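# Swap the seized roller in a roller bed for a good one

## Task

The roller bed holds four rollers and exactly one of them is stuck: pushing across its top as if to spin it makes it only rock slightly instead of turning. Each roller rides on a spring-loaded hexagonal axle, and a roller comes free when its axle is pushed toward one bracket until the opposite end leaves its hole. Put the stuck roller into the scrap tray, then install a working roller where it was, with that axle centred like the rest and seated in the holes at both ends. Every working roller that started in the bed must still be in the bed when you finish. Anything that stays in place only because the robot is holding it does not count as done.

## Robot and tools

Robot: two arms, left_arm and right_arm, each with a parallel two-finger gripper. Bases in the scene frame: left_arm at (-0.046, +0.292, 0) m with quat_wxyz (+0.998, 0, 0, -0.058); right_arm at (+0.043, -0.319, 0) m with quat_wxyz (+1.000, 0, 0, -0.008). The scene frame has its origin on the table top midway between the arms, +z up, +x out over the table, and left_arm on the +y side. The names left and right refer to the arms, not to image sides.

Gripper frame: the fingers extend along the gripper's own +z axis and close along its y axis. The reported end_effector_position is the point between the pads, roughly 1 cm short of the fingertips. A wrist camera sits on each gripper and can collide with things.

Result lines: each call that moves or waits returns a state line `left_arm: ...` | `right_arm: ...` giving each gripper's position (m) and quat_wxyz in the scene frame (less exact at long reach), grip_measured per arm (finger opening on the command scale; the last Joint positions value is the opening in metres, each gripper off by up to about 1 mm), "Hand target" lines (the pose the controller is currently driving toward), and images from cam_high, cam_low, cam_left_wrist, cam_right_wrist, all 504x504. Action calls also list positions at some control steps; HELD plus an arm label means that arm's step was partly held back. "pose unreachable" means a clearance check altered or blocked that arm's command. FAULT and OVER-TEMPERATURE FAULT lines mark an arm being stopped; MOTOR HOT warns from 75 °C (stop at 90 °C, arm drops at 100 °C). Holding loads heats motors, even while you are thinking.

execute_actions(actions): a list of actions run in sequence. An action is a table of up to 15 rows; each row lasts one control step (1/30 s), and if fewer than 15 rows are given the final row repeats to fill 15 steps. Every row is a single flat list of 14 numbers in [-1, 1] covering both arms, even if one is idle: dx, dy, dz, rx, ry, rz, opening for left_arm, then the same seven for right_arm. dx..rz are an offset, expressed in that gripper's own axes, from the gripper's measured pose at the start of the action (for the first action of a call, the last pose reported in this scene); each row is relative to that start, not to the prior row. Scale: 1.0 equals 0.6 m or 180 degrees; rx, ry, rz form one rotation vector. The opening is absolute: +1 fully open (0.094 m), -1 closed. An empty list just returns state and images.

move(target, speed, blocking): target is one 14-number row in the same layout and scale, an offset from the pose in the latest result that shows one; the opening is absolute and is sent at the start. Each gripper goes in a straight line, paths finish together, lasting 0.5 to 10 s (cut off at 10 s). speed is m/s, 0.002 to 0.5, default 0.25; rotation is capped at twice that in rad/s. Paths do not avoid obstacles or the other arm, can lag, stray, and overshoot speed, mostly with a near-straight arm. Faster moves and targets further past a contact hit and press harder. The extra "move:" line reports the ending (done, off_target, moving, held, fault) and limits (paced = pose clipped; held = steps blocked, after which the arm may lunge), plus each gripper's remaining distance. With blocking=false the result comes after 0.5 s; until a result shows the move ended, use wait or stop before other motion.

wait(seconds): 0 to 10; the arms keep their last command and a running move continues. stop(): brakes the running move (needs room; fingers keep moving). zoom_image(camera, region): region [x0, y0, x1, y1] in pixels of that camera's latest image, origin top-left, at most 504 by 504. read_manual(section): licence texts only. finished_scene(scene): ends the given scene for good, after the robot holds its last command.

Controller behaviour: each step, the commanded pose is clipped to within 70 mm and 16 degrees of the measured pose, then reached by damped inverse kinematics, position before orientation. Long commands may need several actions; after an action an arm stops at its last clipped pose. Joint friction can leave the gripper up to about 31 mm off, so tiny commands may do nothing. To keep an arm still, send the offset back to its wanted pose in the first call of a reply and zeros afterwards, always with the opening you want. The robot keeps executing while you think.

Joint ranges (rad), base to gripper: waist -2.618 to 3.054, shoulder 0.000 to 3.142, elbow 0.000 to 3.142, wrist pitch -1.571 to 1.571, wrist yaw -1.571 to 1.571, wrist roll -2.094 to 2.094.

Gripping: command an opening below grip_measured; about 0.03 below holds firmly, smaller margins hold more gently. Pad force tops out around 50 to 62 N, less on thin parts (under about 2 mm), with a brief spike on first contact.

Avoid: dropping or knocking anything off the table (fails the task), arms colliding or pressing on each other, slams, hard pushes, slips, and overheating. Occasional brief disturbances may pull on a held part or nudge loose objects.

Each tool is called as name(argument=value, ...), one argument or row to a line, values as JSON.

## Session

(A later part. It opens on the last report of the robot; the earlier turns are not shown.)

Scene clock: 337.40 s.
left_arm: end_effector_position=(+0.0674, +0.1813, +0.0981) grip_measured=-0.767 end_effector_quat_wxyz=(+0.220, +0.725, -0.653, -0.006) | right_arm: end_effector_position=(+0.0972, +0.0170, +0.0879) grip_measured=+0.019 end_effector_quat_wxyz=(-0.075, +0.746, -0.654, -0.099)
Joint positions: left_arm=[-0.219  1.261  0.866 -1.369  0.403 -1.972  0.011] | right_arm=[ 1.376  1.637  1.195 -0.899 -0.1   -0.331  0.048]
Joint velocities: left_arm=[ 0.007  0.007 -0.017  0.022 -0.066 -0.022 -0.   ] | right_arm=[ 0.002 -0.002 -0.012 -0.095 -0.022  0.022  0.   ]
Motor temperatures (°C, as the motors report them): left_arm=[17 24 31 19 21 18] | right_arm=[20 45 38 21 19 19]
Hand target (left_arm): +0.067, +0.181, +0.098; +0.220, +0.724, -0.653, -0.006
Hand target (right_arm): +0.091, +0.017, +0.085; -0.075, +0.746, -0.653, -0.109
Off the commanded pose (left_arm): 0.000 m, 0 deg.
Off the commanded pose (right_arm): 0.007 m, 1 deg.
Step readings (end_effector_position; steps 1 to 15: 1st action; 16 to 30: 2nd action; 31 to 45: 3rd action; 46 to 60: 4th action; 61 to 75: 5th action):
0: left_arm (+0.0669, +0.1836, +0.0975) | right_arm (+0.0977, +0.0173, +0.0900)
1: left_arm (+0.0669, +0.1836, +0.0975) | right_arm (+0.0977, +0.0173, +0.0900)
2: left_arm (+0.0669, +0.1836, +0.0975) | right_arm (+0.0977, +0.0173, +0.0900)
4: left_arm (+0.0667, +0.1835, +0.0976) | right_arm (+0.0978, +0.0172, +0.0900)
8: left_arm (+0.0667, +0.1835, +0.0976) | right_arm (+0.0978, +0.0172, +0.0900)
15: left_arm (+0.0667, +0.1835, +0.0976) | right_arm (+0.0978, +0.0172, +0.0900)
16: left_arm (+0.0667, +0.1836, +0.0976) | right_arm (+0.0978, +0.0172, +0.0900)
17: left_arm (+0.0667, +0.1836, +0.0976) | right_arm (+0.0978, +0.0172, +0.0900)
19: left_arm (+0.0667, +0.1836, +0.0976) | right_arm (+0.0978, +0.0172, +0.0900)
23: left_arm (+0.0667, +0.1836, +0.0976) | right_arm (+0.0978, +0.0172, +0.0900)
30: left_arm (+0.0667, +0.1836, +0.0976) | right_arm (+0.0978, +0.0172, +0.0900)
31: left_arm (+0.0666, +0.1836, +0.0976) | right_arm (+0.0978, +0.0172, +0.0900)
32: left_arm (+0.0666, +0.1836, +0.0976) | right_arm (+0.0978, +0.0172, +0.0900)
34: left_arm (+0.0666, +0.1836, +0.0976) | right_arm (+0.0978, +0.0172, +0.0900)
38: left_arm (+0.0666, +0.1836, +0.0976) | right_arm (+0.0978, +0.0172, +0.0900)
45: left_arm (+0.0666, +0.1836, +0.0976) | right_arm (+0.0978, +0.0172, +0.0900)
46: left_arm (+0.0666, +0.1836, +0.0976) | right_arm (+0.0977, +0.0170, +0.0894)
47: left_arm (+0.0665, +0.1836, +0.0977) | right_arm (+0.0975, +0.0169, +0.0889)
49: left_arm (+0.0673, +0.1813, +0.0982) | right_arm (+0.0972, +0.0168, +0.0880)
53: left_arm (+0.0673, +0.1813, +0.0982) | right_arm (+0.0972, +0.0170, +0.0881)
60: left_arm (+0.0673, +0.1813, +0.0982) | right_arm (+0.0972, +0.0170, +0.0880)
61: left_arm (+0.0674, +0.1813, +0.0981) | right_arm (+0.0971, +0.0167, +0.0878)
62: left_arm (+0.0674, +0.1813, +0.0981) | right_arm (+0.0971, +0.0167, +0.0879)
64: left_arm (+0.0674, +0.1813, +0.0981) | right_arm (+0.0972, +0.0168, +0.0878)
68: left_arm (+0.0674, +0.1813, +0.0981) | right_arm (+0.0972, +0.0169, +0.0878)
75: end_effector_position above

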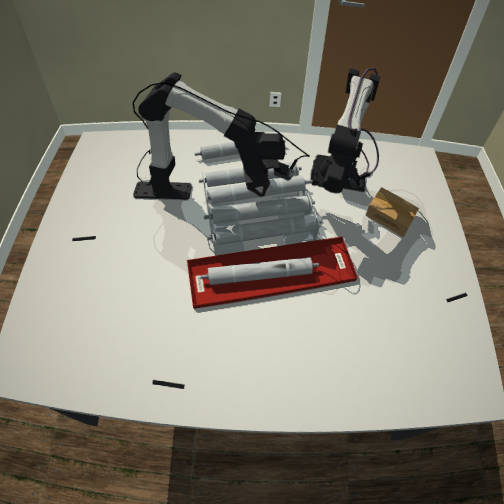

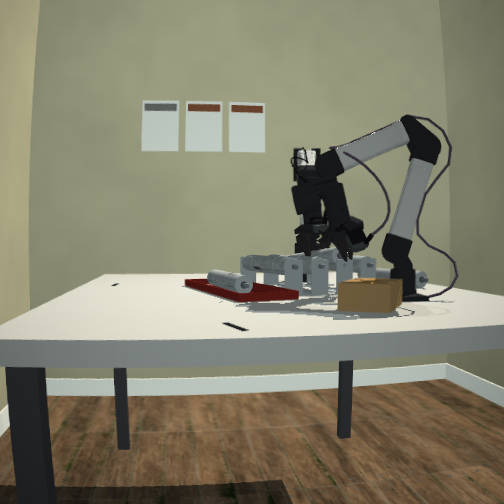

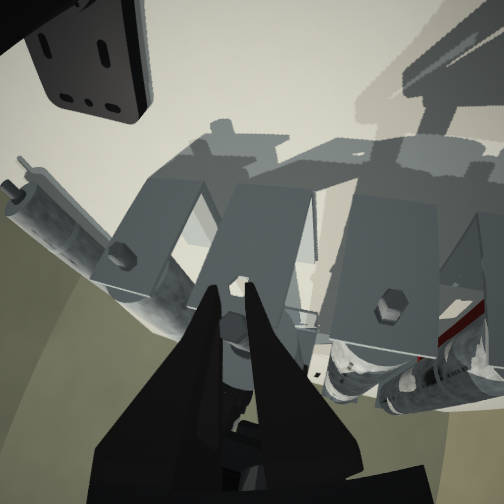

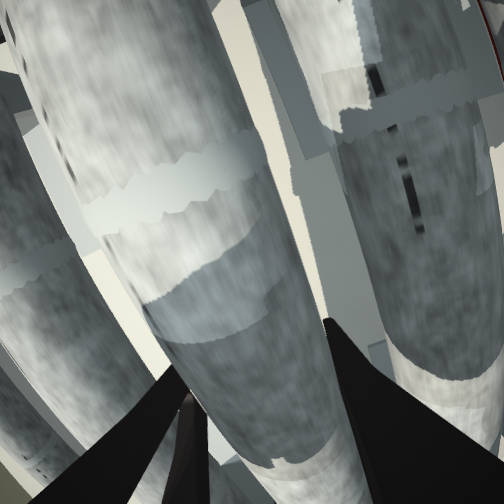

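Caught a bit. Release left, relax tilt.

execute_actions(
  actions=[
    [[0,0,0,0,0,0,-0.5,0,0,-0.005,0,0.01,0,-0.1]],
    [[0,0,0,0,0,0,-0.5,0,0.01,0,0,0.01,0,-0.1]],
  ],
)

zoom_image(
  camera="cam_high",
  region=[190,150,290,230],
)

Scene clock: 340.00 s.
left_arm: end_effector_position=(+0.0674, +0.1813, +0.0981) grip_measured=-0.501 end_effector_quat_wxyz=(+0.220, +0.725, -0.653, -0.006) | right_arm: end_effector_position=(+0.0975, +0.0149, +0.0880) grip_measured=+0.019 end_effector_quat_wxyz=(-0.074, +0.747, -0.655, -0.082)
Joint positions: left_arm=[-0.219  1.261  0.866 -1.369  0.403 -1.972  0.023] | right_arm=[ 1.39   1.646  1.212 -0.926 -0.067 -0.322  0.048]
Joint velocities: left_arm=[-0.002 -0.007 -0.007  0.081 -0.095 -0.037  0.001] | right_arm=[ 0.002  0.002  0.002 -0.007 -0.051 -0.022 -0.   ]
Motor temperatures (°C, as the motors report them): left_arm=[17 24 31 19 20 18] | right_arm=[20 45 38 21 19 19]
Hand target (left_arm): +0.067, +0.181, +0.098; +0.220, +0.725, -0.653, -0.006
Hand target (right_arm): +0.092, +0.014, +0.088; -0.059, +0.748, -0.656, -0.080
Off the commanded pose (left_arm): 0.000 m, 0 deg.
Off the commanded pose (right_arm): 0.006 m, 2 deg.
Step readings (end_effector_position; steps 1 to 15: 1st action; 16 to 30: 2nd action):
0: left_arm (+0.0674, +0.1813, +0.0981) | right_arm (+0.0972, +0.0170, +0.0879)
1: left_arm (+0.0674, +0.1813, +0.0981) | right_arm (+0.0975, +0.0169, +0.0882)
2: left_arm (+0.0674, +0.1813, +0.0981) | right_arm (+0.0975, +0.0170, +0.0883)
4: left_arm (+0.0674, +0.1813, +0.0981) | right_arm (+0.0979, +0.0149, +0.0880)
8: left_arm (+0.0674, +0.1813, +0.0981) | right_arm (+0.0979, +0.0149, +0.0881)
15: left_arm (+0.0674, +0.1813, +0.0981) | right_arm (+0.0979, +0.0150, +0.0881)
16: left_arm (+0.0674, +0.1813, +0.0981) | right_arm (+0.0976, +0.0149, +0.0879)
17: left_arm (+0.0674, +0.1813, +0.0981) | right_arm (+0.0975, +0.0148, +0.0878)
19: left_arm (+0.0674, +0.1813, +0.0981) | right_arm (+0.0975, +0.0147, +0.0877)
23: left_arm (+0.0674, +0.1813, +0.0981) | right_arm (+0.0976, +0.0149, +0.0880)
30: end_effector_position above

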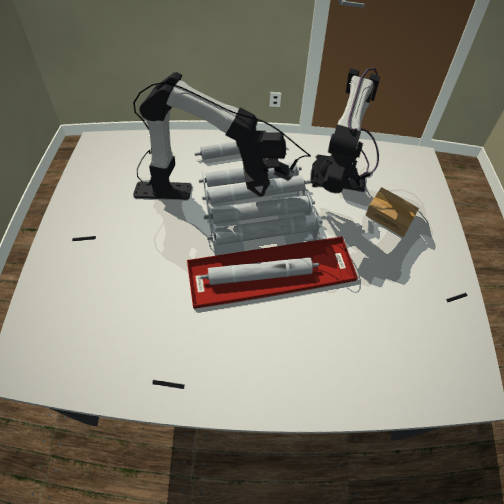

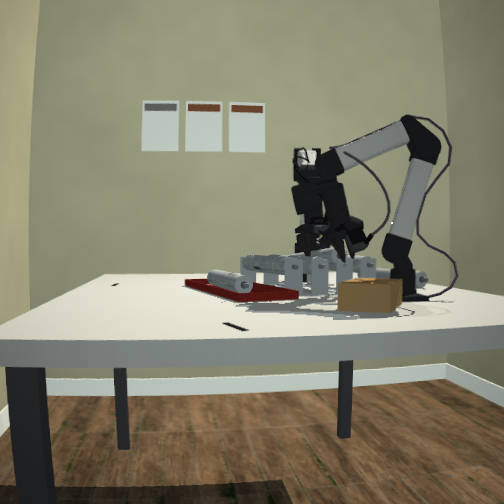

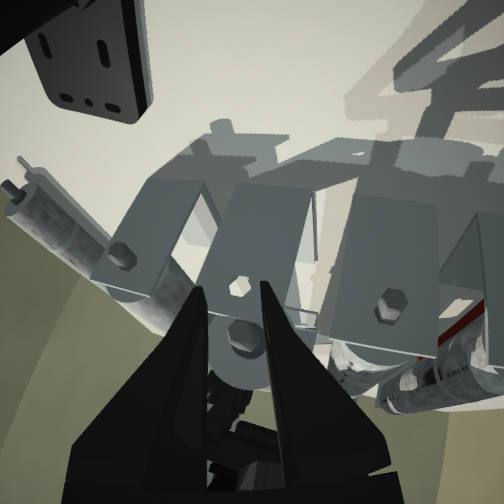

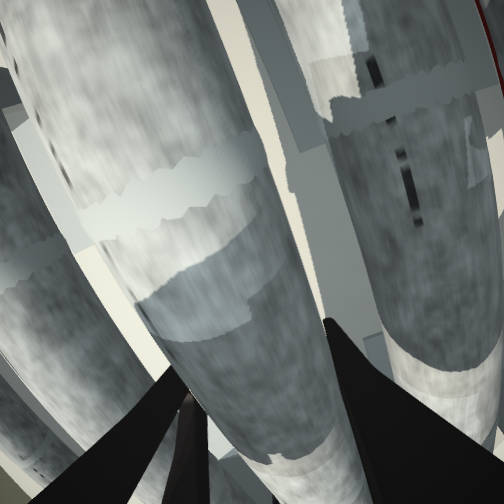

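Region (190, 150, 290, 230) of cam_high's 504x504 image, scaled by 5.040, with more detail than that image has; it fills the top 403 rows of this view, and the rest is white.

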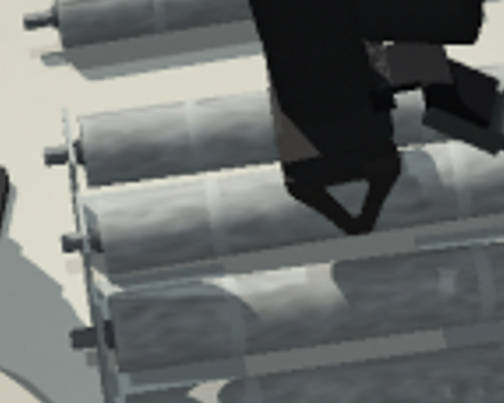

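execute_actions(
  actions=[
    [[-0.015,-0.005,-0.004,0,0,0,-0.5,0,0,0,0,0,0,-0.1]],
    [[0,0,0,0,0,0,-1,0,0,0,0,0,0,-0.1]],
    [[0.05,-0.008,0.012,0,0,0,-1,0,0,0,0,0,0,-0.1]],
    [[0.07,-0.012,0.017,0,0,0,-1,0,0,0,0,0,0,-0.1]],
    [[0.07,-0.012,0.017,0,0,0,-1,0,0.01,0.015,0,0.015,0,-0.1]],
    [[0.06,-0.01,0.014,0,0,0,-1,0,0.01,0.015,0,0.015,0,-0.1]],
  ],
)

zoom_image(
  camera="cam_high",
  region=[170,120,370,300],
)

Scene clock: 348.27 s.
left_arm: end_effector_position=(+0.0628, +0.1599, +0.0973) grip_measured=-0.996 end_effector_quat_wxyz=(+0.177, +0.673, -0.700, -0.160) | right_arm: end_effector_position=(+0.0931, +0.0096, +0.0849) grip_measured=+0.019 end_effector_quat_wxyz=(-0.066, +0.760, -0.645, -0.051)
Joint positions: left_arm=[-0.487  1.544  1.066 -1.491  0.278 -2.08   0.   ] | right_arm=[ 1.424  1.665  1.229 -0.969 -0.02  -0.325  0.048]
Joint velocities: left_arm=[-0.007 -0.012 -0.012 -0.051 -0.022 -0.066  0.   ] | right_arm=[-0.002  0.007 -0.012 -0.007  0.066 -0.007 -0.   ]
Motor temperatures (°C, as the motors report them): left_arm=[17 24 32 19 21 18] | right_arm=[20 43 38 21 19 19]
Hand target (left_arm): +0.067, +0.128, +0.093; +0.222, +0.667, -0.701, -0.119
Hand target (right_arm): +0.088, +0.010, +0.076; -0.049, +0.758, -0.648, -0.047
Off the commanded pose (left_arm): 0.037 m, 6 deg.
Off the commanded pose (right_arm): 0.010 m, 2 deg.
joint sent to its limit (left arm) — the command would take joint 6 (wrist roll) past its lower limit, so that joint was sent only as far as its limit.
Step readings (end_effector_position; steps 1 to 15: 1st action; 16 to 30: 2nd action; 31 to 45: 3rd action; 46 to 60: 4th action; 61 to 75: 5th action; 76 to 90: 6th action):
0: left_arm (+0.0674, +0.1813, +0.0981) | right_arm (+0.0975, +0.0149, +0.0880)
1: left_arm (+0.0680, +0.1821, +0.0982) | right_arm (+0.0976, +0.0149, +0.0880)
2: left_arm (+0.0695, +0.1839, +0.0982) | right_arm (+0.0976, +0.0149, +0.0880)
4: left_arm (+0.0714, +0.1862, +0.0981) | right_arm (+0.0976, +0.0149, +0.0880)
8: left_arm (+0.0717, +0.1869, +0.0981) | right_arm (+0.0976, +0.0149, +0.0880)
15: left_arm (+0.0715, +0.1870, +0.0981) | right_arm (+0.0976, +0.0149, +0.0880)
16: left_arm (+0.0715, +0.1870, +0.0981) | right_arm (+0.0976, +0.0149, +0.0880)
17: left_arm (+0.0715, +0.1870, +0.0981) | right_arm (+0.0976, +0.0149, +0.0880)
19: left_arm (+0.0715, +0.1870, +0.0981) | right_arm (+0.0976, +0.0149, +0.0880)
23: left_arm (+0.0715, +0.1870, +0.0981) | right_arm (+0.0976, +0.0149, +0.0880)
30: left_arm (+0.0715, +0.1870, +0.0981) | right_arm (+0.0976, +0.0149, +0.0880)
31: left_arm (+0.0708, +0.1845, +0.0982) | right_arm (+0.0976, +0.0149, +0.0880)
32: left_arm (+0.0693, +0.1781, +0.0987) | right_arm (+0.0976, +0.0149, +0.0880)
34: left_arm (+0.0680, +0.1729, +0.0981) | right_arm (+0.0973, +0.0113, +0.0870)
38: left_arm (+0.0678, +0.1724, +0.0972) | right_arm (+0.0972, +0.0110, +0.0861)
45: left_arm (+0.0675, +0.1724, +0.0973) | right_arm (+0.0972, +0.0110, +0.0861)
46: left_arm (+0.0672, +0.1712, +0.0972) | right_arm (+0.0971, +0.0109, +0.0861)
47: left_arm (+0.0665, +0.1684, +0.0971) | right_arm (+0.0966, +0.0108, +0.0861)
49: left_arm (+0.0661, +0.1632, +0.0967) | right_arm (+0.0958, +0.0106, +0.0861)
53: left_arm (+0.0657, +0.1619, +0.0966) | right_arm (+0.0954, +0.0106, +0.0861)
60: left_arm (+0.0658, +0.1619, +0.0967) | right_arm (+0.0954, +0.0106, +0.0861)
61: left_arm (+0.0654, +0.1614, +0.0965) | right_arm (+0.0948, +0.0102, +0.0851)
62: left_arm (+0.0650, +0.1607, +0.0966) | right_arm (+0.0945, +0.0101, +0.0851)
64: left_arm (+0.0639, +0.1598, +0.0968) | right_arm (+0.0937, +0.0099, +0.0851)
68: left_arm (+0.0638, +0.1600, +0.0970) | right_arm (+0.0937, +0.0098, +0.0851)
75: left_arm (+0.0638, +0.1601, +0.0970) | right_arm (+0.0937, +0.0097, +0.0850)
76: left_arm (+0.0637, +0.1599, +0.0969) | right_arm (+0.0936, +0.0099, +0.0850)
77: left_arm (+0.0633, +0.1598, +0.0970) | right_arm (+0.0934, +0.0098, +0.0850)
79: left_arm (+0.0628, +0.1597, +0.0972) | right_arm (+0.0930, +0.0096, +0.0849)
83: left_arm (+0.0627, +0.1599, +0.0973) | right_arm (+0.0931, +0.0097, +0.0849)
90: end_effector_position above

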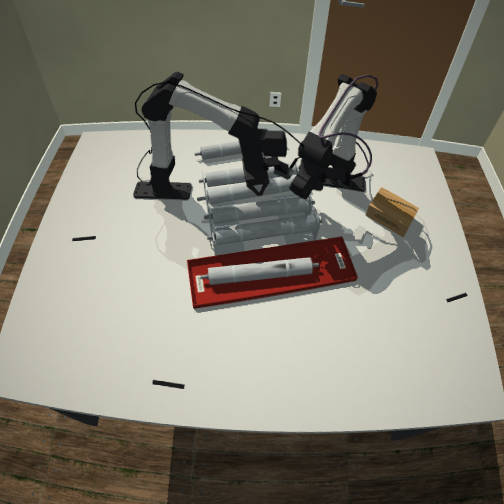

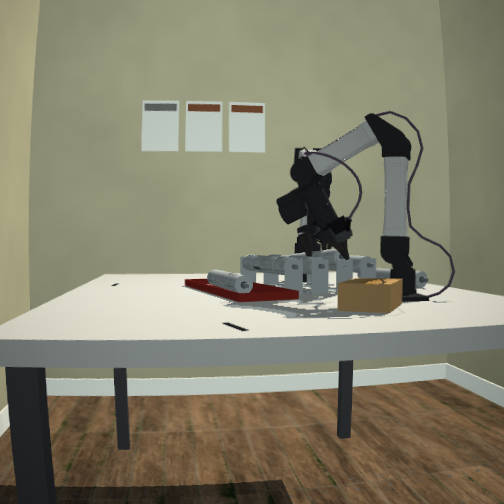

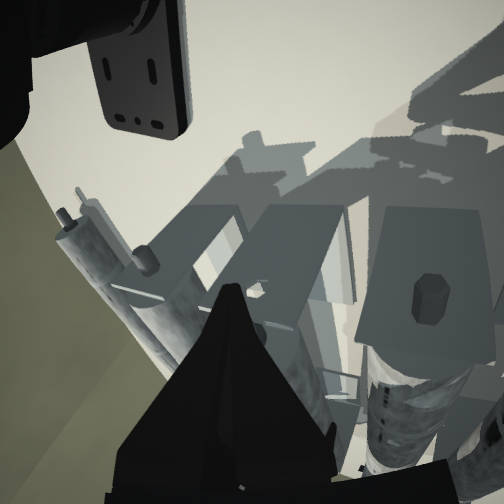

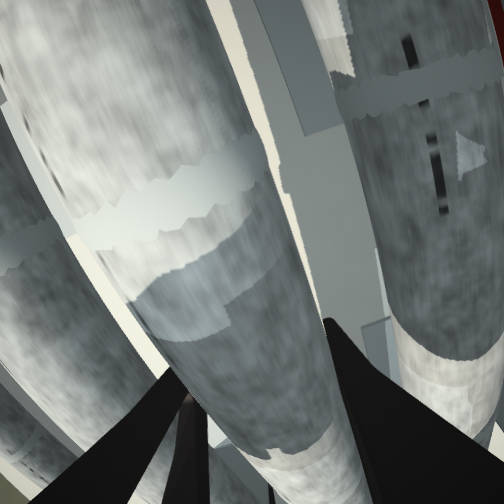

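Region (170, 120, 370, 300) of cam_high's 504x504 image, scaled by 2.520, with more detail than that image has; it fills the top 454 rows of this view, and the rest is white.

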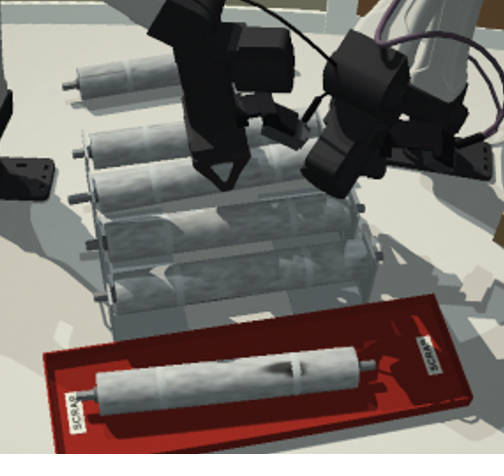

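execute_actions(
  actions=[
    [[0.06,0,0.01,0,0.09,0,-1,0,0,0.02,0,0.015,0,-0.1]],
    [[0.06,0,0.015,0,0.06,0,-1,0,0,0.02,0,0.015,0,-0.1]],
    [[0.06,0,0.015,0,0.04,0,-1,0,0,0.02,0,0.015,0,-0.1]],
  ],
)

zoom_image(
  camera="cam_high",
  region=[170,120,370,300],
)

Scene clock: 353.57 s.
left_arm: end_effector_position=(+0.0620, +0.1594, +0.0968) grip_measured=-0.996 end_effector_quat_wxyz=(+0.208, +0.699, -0.675, -0.111) | right_arm: end_effector_position=(+0.0933, +0.0097, +0.0847) grip_measured=+0.019 end_effector_quat_wxyz=(-0.052, +0.762, -0.645, -0.037)
Joint positions: left_arm=[-0.419  1.461  0.996 -1.434  0.351 -2.083  0.   ] | right_arm=[ 1.429  1.698  1.272 -1.016 -0.01  -0.323  0.048]
Joint velocities: left_arm=[-0.017  0.002 -0.002 -0.022 -0.037 -0.037 -0.   ] | right_arm=[-0.007  0.017 -0.012 -0.007 -0.066  0.007  0.   ]
Motor temperatures (°C, as the motors report them): left_arm=[17 24 32 19 21 18] | right_arm=[20 42 38 21 19 19]
Hand target (left_arm): +0.061, +0.128, +0.097; +0.267, +0.687, -0.672, -0.068
Hand target (right_arm): +0.093, +0.011, +0.073; -0.042, +0.762, -0.646, -0.023
Off the commanded pose (left_arm): 0.037 m, 7 deg.
Off the commanded pose (right_arm): 0.012 m, 2 deg.
joint sent to its limit (left arm) — the command would take joint 6 (wrist roll) past its lower limit, so that joint was sent only as far as its limit.
Step readings (end_effector_position; steps 1 to 15: 1st action; 16 to 30: 2nd action; 31 to 45: 3rd action):
0: left_arm (+0.0628, +0.1599, +0.0973) | right_arm (+0.0931, +0.0096, +0.0849)
1: left_arm (+0.0626, +0.1601, +0.0975) | right_arm (+0.0932, +0.0097, +0.0848)
2: left_arm (+0.0624, +0.1600, +0.0974) | right_arm (+0.0932, +0.0097, +0.0848)
4: left_arm (+0.0622, +0.1597, +0.0971) | right_arm (+0.0932, +0.0097, +0.0848)
8: left_arm (+0.0622, +0.1595, +0.0970) | right_arm (+0.0932, +0.0096, +0.0847)
15: left_arm (+0.0621, +0.1595, +0.0969) | right_arm (+0.0932, +0.0096, +0.0847)
16: left_arm (+0.0621, +0.1595, +0.0969) | right_arm (+0.0933, +0.0097, +0.0848)
17: left_arm (+0.0620, +0.1595, +0.0969) | right_arm (+0.0932, +0.0097, +0.0847)
19: left_arm (+0.0621, +0.1594, +0.0968) | right_arm (+0.0932, +0.0097, +0.0847)
23: left_arm (+0.0620, +0.1594, +0.0968) | right_arm (+0.0932, +0.0096, +0.0847)
30: left_arm (+0.0620, +0.1594, +0.0968) | right_arm (+0.0933, +0.0096, +0.0847)
31: left_arm (+0.0620, +0.1594, +0.0968) | right_arm (+0.0933, +0.0097, +0.0847)
32: left_arm (+0.0620, +0.1594, +0.0968) | right_arm (+0.0933, +0.0098, +0.0847)
34: left_arm (+0.0620, +0.1594, +0.0968) | right_arm (+0.0932, +0.0096, +0.0847)
38: left_arm (+0.0620, +0.1594, +0.0968) | right_arm (+0.0933, +0.0097, +0.0847)
45: end_effector_position above

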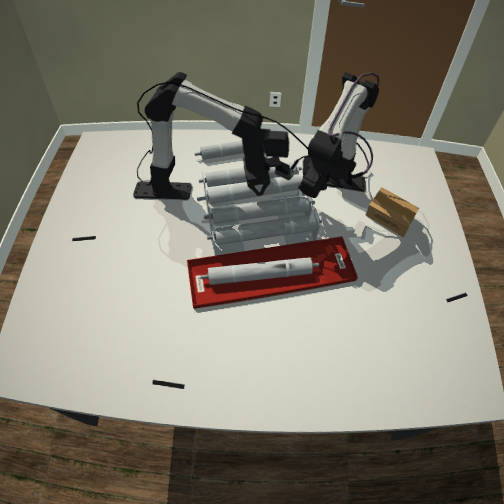

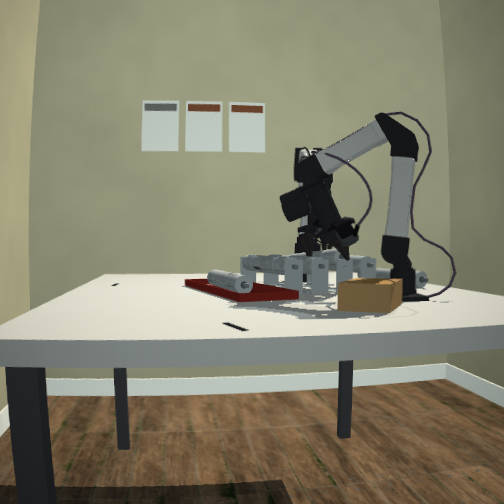

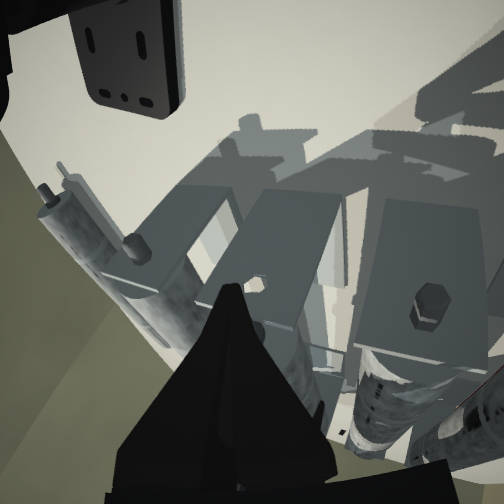

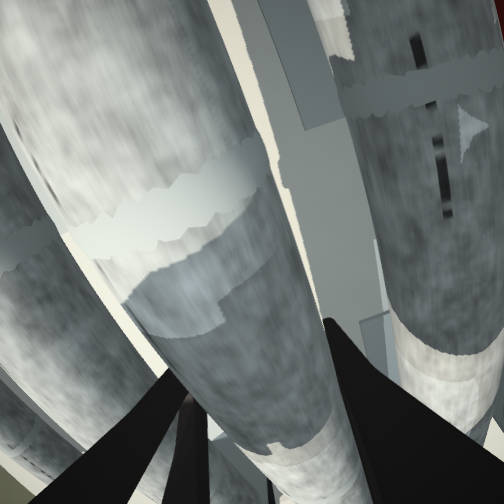

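Region (170, 120, 370, 300) of cam_high's 504x504 image, scaled by 2.520, with more detail than that image has; it fills the top 454 rows of this view, and the rest is white.

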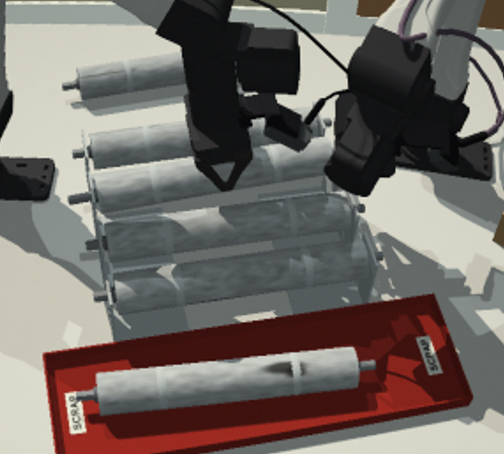

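execute_actions(
  actions=[
    [[0.06,0,0.015,0,0,0,-1,0,0,0,0,0,0,0.4]],
    [[0.06,0,0.015,0,0,0,-1,0,0,-0.09,0,0.04,0,0.4]],
    [[0.06,0,0.015,0,0,0,-1,0.1,0,0,0,0,0,0.4]],
    [[0.06,0,0.015,0,0,0,-1,0.1,0,0,0,0,0,-0.2]],
    [[0.06,0,0.015,0,0,0,-1,0.07,0,0,0,0,0,-0.2]],
    [[0.06,0,0.015,0,0,0,-1,0,0,0,0,0,0,-0.2]],
  ],
)

Scene clock: 360.30 s.
left_arm: end_effector_position=(+0.0432, +0.1602, +0.0861) grip_measured=-0.996 end_effector_quat_wxyz=(-0.071, -0.558, +0.782, +0.269) | right_arm: end_effector_position=(+0.1273, -0.1253, +0.1435) grip_measured=-0.198 end_effector_quat_wxyz=(-0.078, +0.755, -0.651, -0.021)
Joint positions: left_arm=[-0.756  1.683  1.114 -1.557  0.095 -2.084  0.   ] | right_arm=[ 1.18   1.188  1.058 -1.279  0.007 -0.555  0.038]
Joint velocities: left_arm=[ 0.017 -0.007 -0.007 -0.066  0.022  0.007  0.001] | right_arm=[-0.012 -0.002  0.002 -0.037 -0.022  0.066  0.   ]
Motor temperatures (°C, as the motors report them): left_arm=[17 24 32 19 22 18] | right_arm=[20 41 38 21 19 19]
Hand target (left_arm): +0.028, +0.132, +0.076; -0.132, -0.557, +0.776, +0.265
Hand target (right_arm): +0.127, -0.125, +0.143; -0.078, +0.755, -0.651, -0.021
Off the commanded pose (left_arm): 0.039 m, 5 deg.
Off the commanded pose (right_arm): 0.000 m, 0 deg.
joint sent to its limit (left arm) — the command would take joint 6 (wrist roll) past its lower limit, so that joint was sent only as far as its limit.
Step readings (end_effector_position; steps 1 to 15: 1st action; 16 to 30: 2nd action; 31 to 45: 3rd action; 46 to 60: 4th action; 61 to 75: 5th action; 76 to 90: 6th action):
0: left_arm (+0.0620, +0.1594, +0.0968) | right_arm (+0.0933, +0.0097, +0.0847)
1: left_arm (+0.0616, +0.1591, +0.0967) | right_arm (+0.0933, +0.0098, +0.0851)
2: left_arm (+0.0595, +0.1581, +0.0968) | right_arm (+0.0933, +0.0098, +0.0851)
4: left_arm (+0.0554, +0.1564, +0.0969) | right_arm (+0.0933, +0.0098, +0.0851)
8: left_arm (+0.0533, +0.1560, +0.0970) | right_arm (+0.0933, +0.0098, +0.0851)
15: left_arm (+0.0532, +0.1560, +0.0970) | right_arm (+0.0933, +0.0098, +0.0851)
16: left_arm (+0.0522, +0.1556, +0.0969) | right_arm (+0.0933, +0.0074, +0.0905)
17: left_arm (+0.0498, +0.1549, +0.0970) | right_arm (+0.0934, +0.0080, +0.0998)
19: left_arm (+0.0444, +0.1541, +0.0975) | right_arm (+0.0942, +0.0201, +0.1252)
20: left_arm (+0.0429, +0.1541, +0.0977) | right_arm (+0.0948, +0.0268, +0.1340) HELD right_arm
23: left_arm (+0.0419, +0.1540, +0.0980) | right_arm (+0.0949, +0.0261, +0.1391)
28: left_arm (+0.0415, +0.1551, +0.0983) | right_arm (+0.0948, +0.0167, +0.1384) HELD left_arm right_arm
30: left_arm (+0.0408, +0.1569, +0.0988) | right_arm (+0.0948, +0.0167, +0.1384) HELD left_arm right_arm
31: left_arm (+0.0405, +0.1576, +0.0990) | right_arm (+0.0947, +0.0164, +0.1385) HELD left_arm
32: left_arm (+0.0403, +0.1582, +0.0992) | right_arm (+0.0948, +0.0151, +0.1383) HELD left_arm
34: left_arm (+0.0400, +0.1591, +0.0994) | right_arm (+0.0959, +0.0055, +0.1371) HELD left_arm
38: left_arm (+0.0395, +0.1597, +0.0997) | right_arm (+0.1015, -0.0254, +0.1356)
45: left_arm (+0.0369, +0.1560, +0.0955) | right_arm (+0.1057, -0.0396, +0.1400)
46: left_arm (+0.0367, +0.1560, +0.0946) | right_arm (+0.1070, -0.0420, +0.1384)
47: left_arm (+0.0360, +0.1563, +0.0932) | right_arm (+0.1093, -0.0538, +0.1351)
49: left_arm (+0.0352, +0.1560, +0.0902) | right_arm (+0.1138, -0.0808, +0.1339)
53: left_arm (+0.0361, +0.1565, +0.0897) | right_arm (+0.1173, -0.0926, +0.1412)
60: left_arm (+0.0361, +0.1565, +0.0897) | right_arm (+0.1172, -0.0926, +0.1412)
61: left_arm (+0.0360, +0.1568, +0.0891) | right_arm (+0.1185, -0.0944, +0.1405)
62: left_arm (+0.0372, +0.1572, +0.0882) | right_arm (+0.1213, -0.1021, +0.1388)
64: left_arm (+0.0397, +0.1584, +0.0868) | right_arm (+0.1251, -0.1188, +0.1390)
68: left_arm (+0.0404, +0.1588, +0.0865) | right_arm (+0.1275, -0.1254, +0.1435)
75: left_arm (+0.0405, +0.1587, +0.0865) | right_arm (+0.1273, -0.1253, +0.1435)
76: left_arm (+0.0404, +0.1591, +0.0863) | right_arm (+0.1273, -0.1253, +0.1435)
77: left_arm (+0.0412, +0.1594, +0.0861) | right_arm (+0.1273, -0.1253, +0.1435)
79: left_arm (+0.0426, +0.1599, +0.0861) | right_arm (+0.1273, -0.1253, +0.1435)
83: left_arm (+0.0432, +0.1602, +0.0861) | right_arm (+0.1273, -0.1253, +0.1435)
90: end_effector_position above
HELD left_arm: steps 28 to 37.
HELD right_arm: steps 20 and 28 to 30.
pose unreachable (left arm): on one or more control steps of this call, first in action 1 (counted from 0), this arm could not follow its commanded pose, so it was not sent that pose on those steps. It may still have moved: this result reports where it is.
cause: the commanded pose would bring a part of the arm too close to another arm (this arm's wrist (the part past joint 4) and the other arm's wrist (the part past joint 4)).
pose unreachable (right arm): on one or more control steps of this call, first in action 1 (counted from 0), this arm could not follow its commanded pose, so it was not sent that pose on those steps. It may still have moved: this result reports where it is.
cause: the commanded pose would bring a part of the arm too close to another arm (this arm's wrist (the part past joint 4) and the other arm's wrist (the part past joint 4)).

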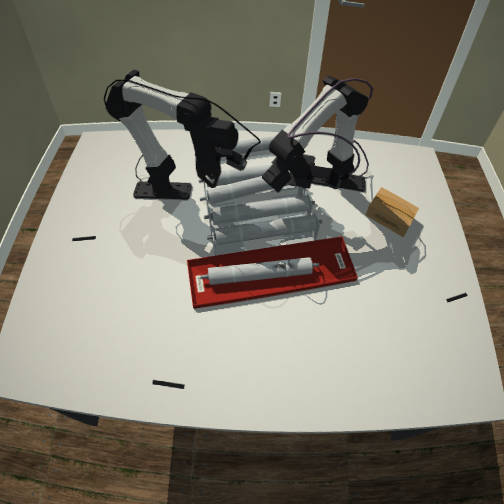

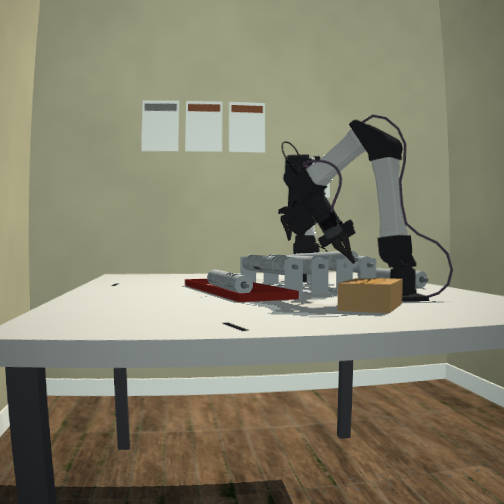

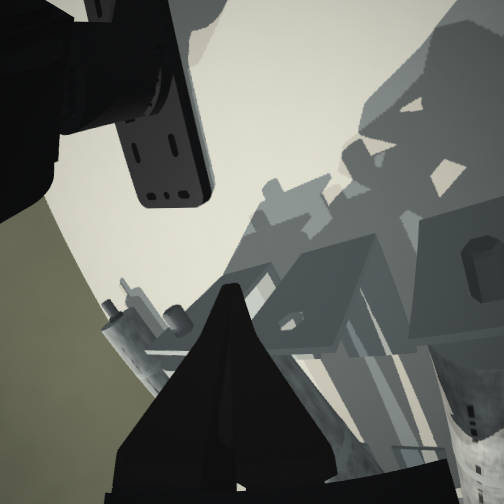

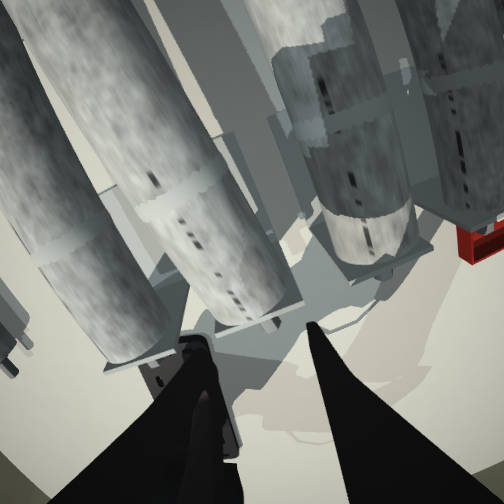

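Retract left and look.

move(
  target=[-0.08,0,-0.1,0,0,0,-1,0,0,0,0,0,0,-0.2],
  speed=0.08,
)

zoom_image(
  camera="cam_high",
  region=[170,120,370,300],
)

zoom_image(
  camera="cam_low",
  region=[220,210,400,320],
)

Scene clock: 364.47 s.
left_arm: end_effector_position=(+0.0825, +0.1813, +0.1425) grip_measured=-0.996 end_effector_quat_wxyz=(-0.027, -0.583, +0.808, +0.080) | right_arm: end_effector_position=(+0.1273, -0.1253, +0.1435) grip_measured=-0.198 end_effector_quat_wxyz=(-0.078, +0.755, -0.651, -0.021)
Joint positions: left_arm=[-0.582  1.341  1.157 -1.557  0.013 -1.948  0.   ] | right_arm=[ 1.18   1.188  1.058 -1.279  0.007 -0.555  0.038]
Joint velocities: left_arm=[-0.007 -0.012  0.002  0.081  0.007 -0.007 -0.   ] | right_arm=[-0.017 -0.002 -0.012 -0.037 -0.037 -0.051 -0.001]
Motor temperatures (°C, as the motors report them): left_arm=[17 24 32 19 22 18] | right_arm=[20 40 38 21 19 19]
Hand target (left_arm): +0.087, +0.182, +0.147; -0.019, -0.581, +0.811, +0.069
Hand target (right_arm): +0.127, -0.125, +0.143; -0.078, +0.755, -0.651, -0.021
Off the commanded pose (left_arm): 0.005 m, 23 deg; orientation clipped at the last step of the last action.
Off the commanded pose (right_arm): 0.000 m, 0 deg.
joint sent to its limit (left arm) — the command would take joint 4 (wrist pitch) past its lower limit, so that joint was sent only as far as its limit.
move: off_target (left_arm); limits=paced

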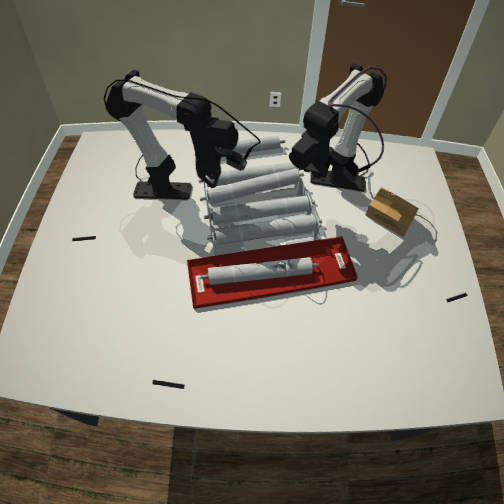

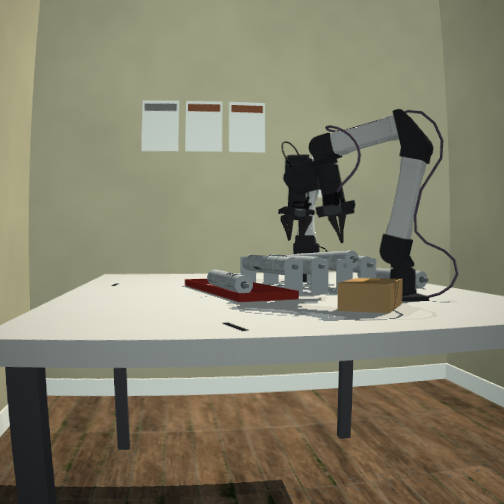

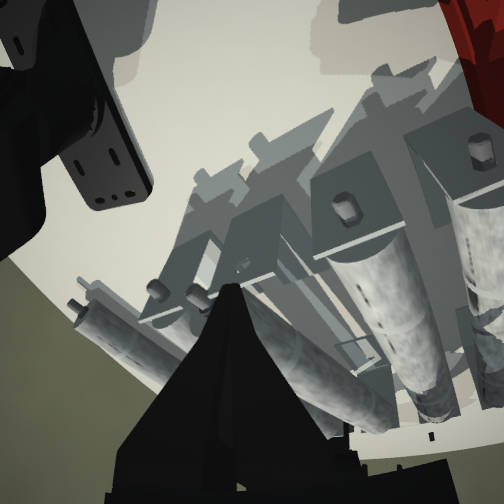

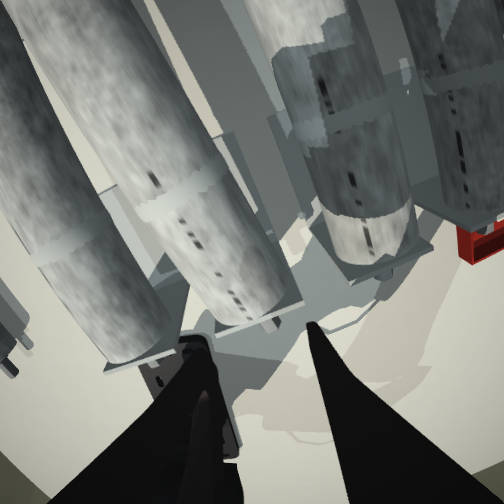

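Region (170, 120, 370, 300) of cam_high's 504x504 image, scaled by 2.520, with more detail than that image has; it fills the top 454 rows of this view, and the rest is white.

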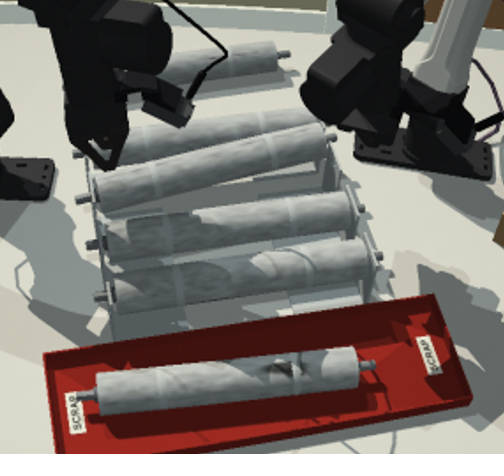

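Region (220, 210, 400, 320) of cam_low's 504x504 image, scaled by 2.800, with more detail than that image has.

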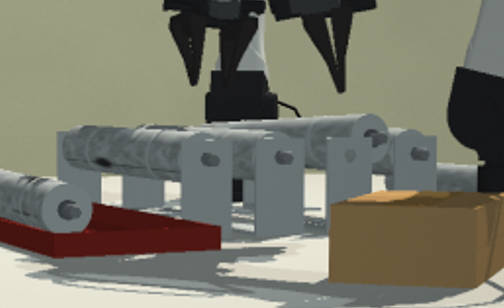

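move(
  target=[0.228,-0.055,0,0,0,0.79,0.35,0.05,0.017,0.04,0,0,0,-0.2],
  speed=0.15,
)

move(
  target=[0,0,0.06,0,0,0,0.35,0,0,0.087,0,0,0,-0.2],
  speed=0.05,
)

Scene clock: 379.10 s.
left_arm: end_effector_position=(+0.0700, +0.0527, +0.1292) grip_measured=+0.349 end_effector_quat_wxyz=(-0.088, +0.541, +0.837, +0.008) | right_arm: end_effector_position=(+0.1251, -0.1513, +0.1202) grip_measured=-0.198 end_effector_quat_wxyz=(-0.078, +0.754, -0.652, -0.018)
Joint positions: left_arm=[-0.957  1.7    1.444 -1.478  0.07   0.079  0.063] | right_arm=[ 1.135  1.084  0.908 -1.235  0.005 -0.597  0.038]
Joint velocities: left_arm=[ 0.002  0.002 -0.017  0.037  0.051 -0.051  0.001] | right_arm=[-0.012  0.002  0.002 -0.007  0.007 -0.037 -0.   ]
Motor temperatures (°C, as the motors report them): left_arm=[17 24 33 19 21 18] | right_arm=[20 38 37 21 19 19]
Hand target (left_arm): +0.070, +0.053, +0.129; -0.088, +0.540, +0.837, +0.008
Hand target (right_arm): +0.124, -0.153, +0.115; -0.078, +0.755, -0.651, -0.021
Off the commanded pose (left_arm): 0.011 m, 5 deg.
Off the commanded pose (right_arm): 0.006 m, 0 deg.
move: held (left_arm); limits=held; held on 9 of 256 steps (left_arm), including the last (left_arm)
pose unreachable (left arm): on one or more control steps of this call, first in action 0 (counted from 0), this arm could not follow its commanded pose, so it was not sent that pose on those steps. On the call's last step it was still not sent that pose. It may still have moved: this result reports where it is.
cause: the commanded pose would bring a part of the arm too close to another arm (this arm's wrist (the part past joint 4) and the other arm's wrist (the part past joint 4)).

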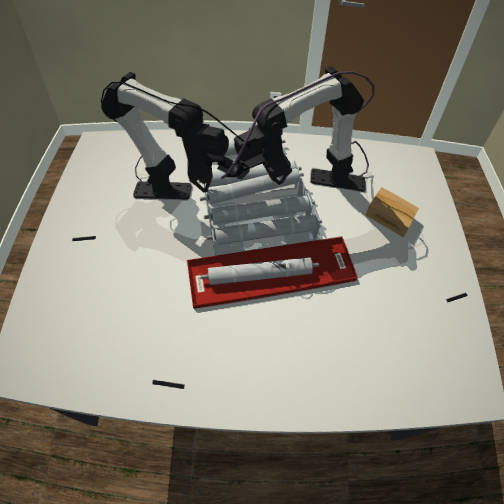

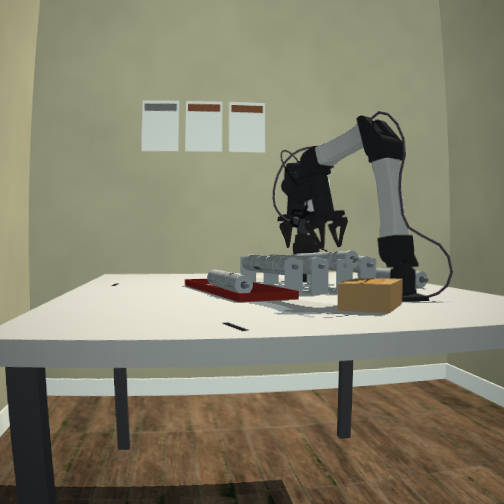

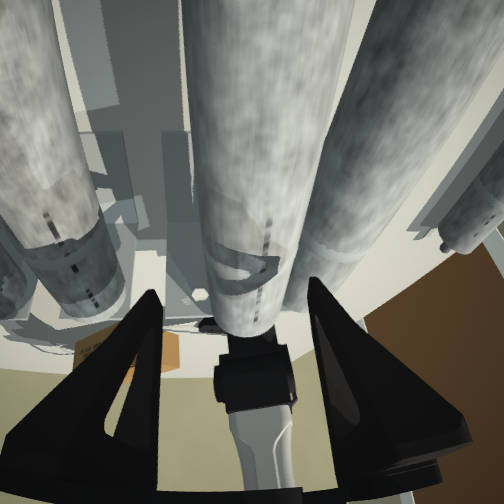

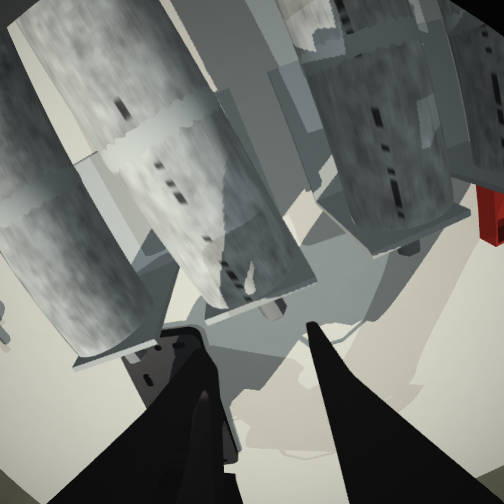

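Scene clock: 380.40 s.
left_arm: end_effector_position=(+0.0638, +0.0565, +0.0973) grip_measured=+0.349 end_effector_quat_wxyz=(-0.100, +0.539, +0.836, +0.003) | right_arm: end_effector_position=(+0.1262, -0.1488, +0.0974) grip_measured=-0.198 end_effector_quat_wxyz=(-0.082, +0.755, -0.650, -0.019)
Joint positions: left_arm=[-0.957  1.7    1.313 -1.363  0.091  0.079  0.063] | right_arm=[ 1.135  1.084  0.816 -1.133  0.005 -0.602  0.038]
Joint velocities: left_arm=[-0.017  0.002 -0.012 -0.007  0.007 -0.037 -0.001] | right_arm=[-0.012  0.002 -0.007  0.051  0.007  0.066 -0.   ]
Motor temperatures (°C, as the motors report them): left_arm=[17 25 33 19 21 18] | right_arm=[20 38 37 22 19 19]
Hand target (left_arm): +0.065, +0.057, +0.094; -0.089, +0.541, +0.837, +0.008
Hand target (right_arm): +0.128, -0.148, +0.072; -0.076, +0.754, -0.652, -0.018
Off the commanded pose (left_arm): 0.004 m, 1 deg.
Off the commanded pose (right_arm): 0.029 m, 1 deg.
move: off_target (right_arm); limits=held; held on 1 of 39 steps (right_arm)
pose unreachable (right arm): on one or more control steps of this call, first in action 0 (counted from 0), this arm could not follow its commanded pose, so it was not sent that pose on those steps. It may still have moved: this result reports where it is.
cause: the commanded pose would bring a part of the arm too close to another arm (this arm's wrist (the part past joint 4) and the other arm's wrist (the part past joint 4)).

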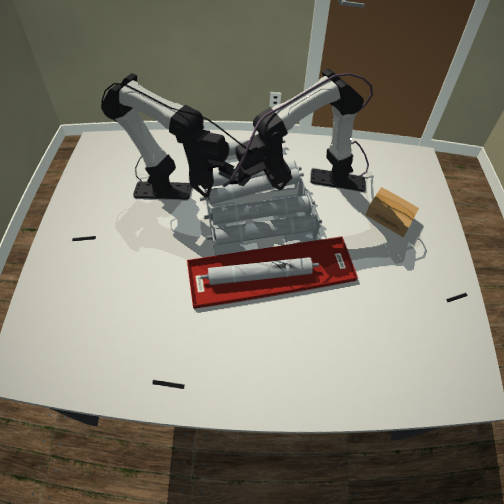

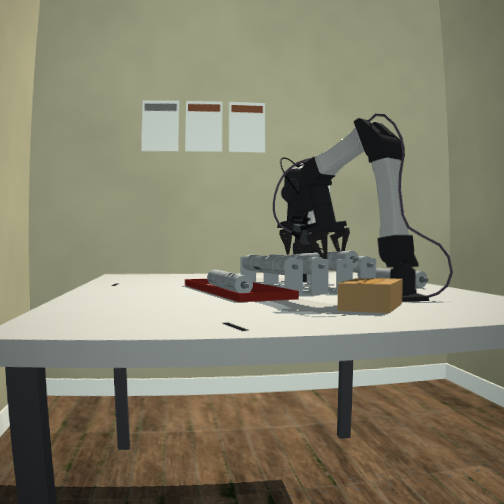

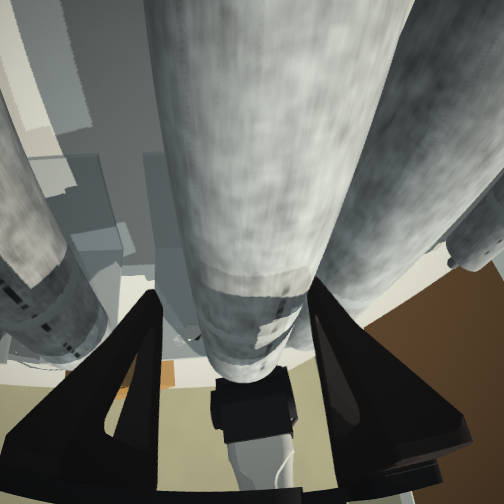

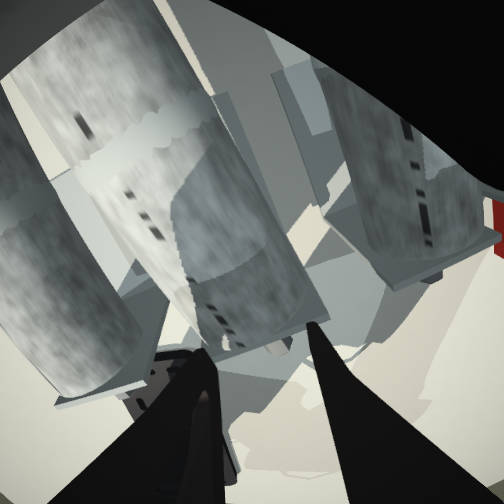

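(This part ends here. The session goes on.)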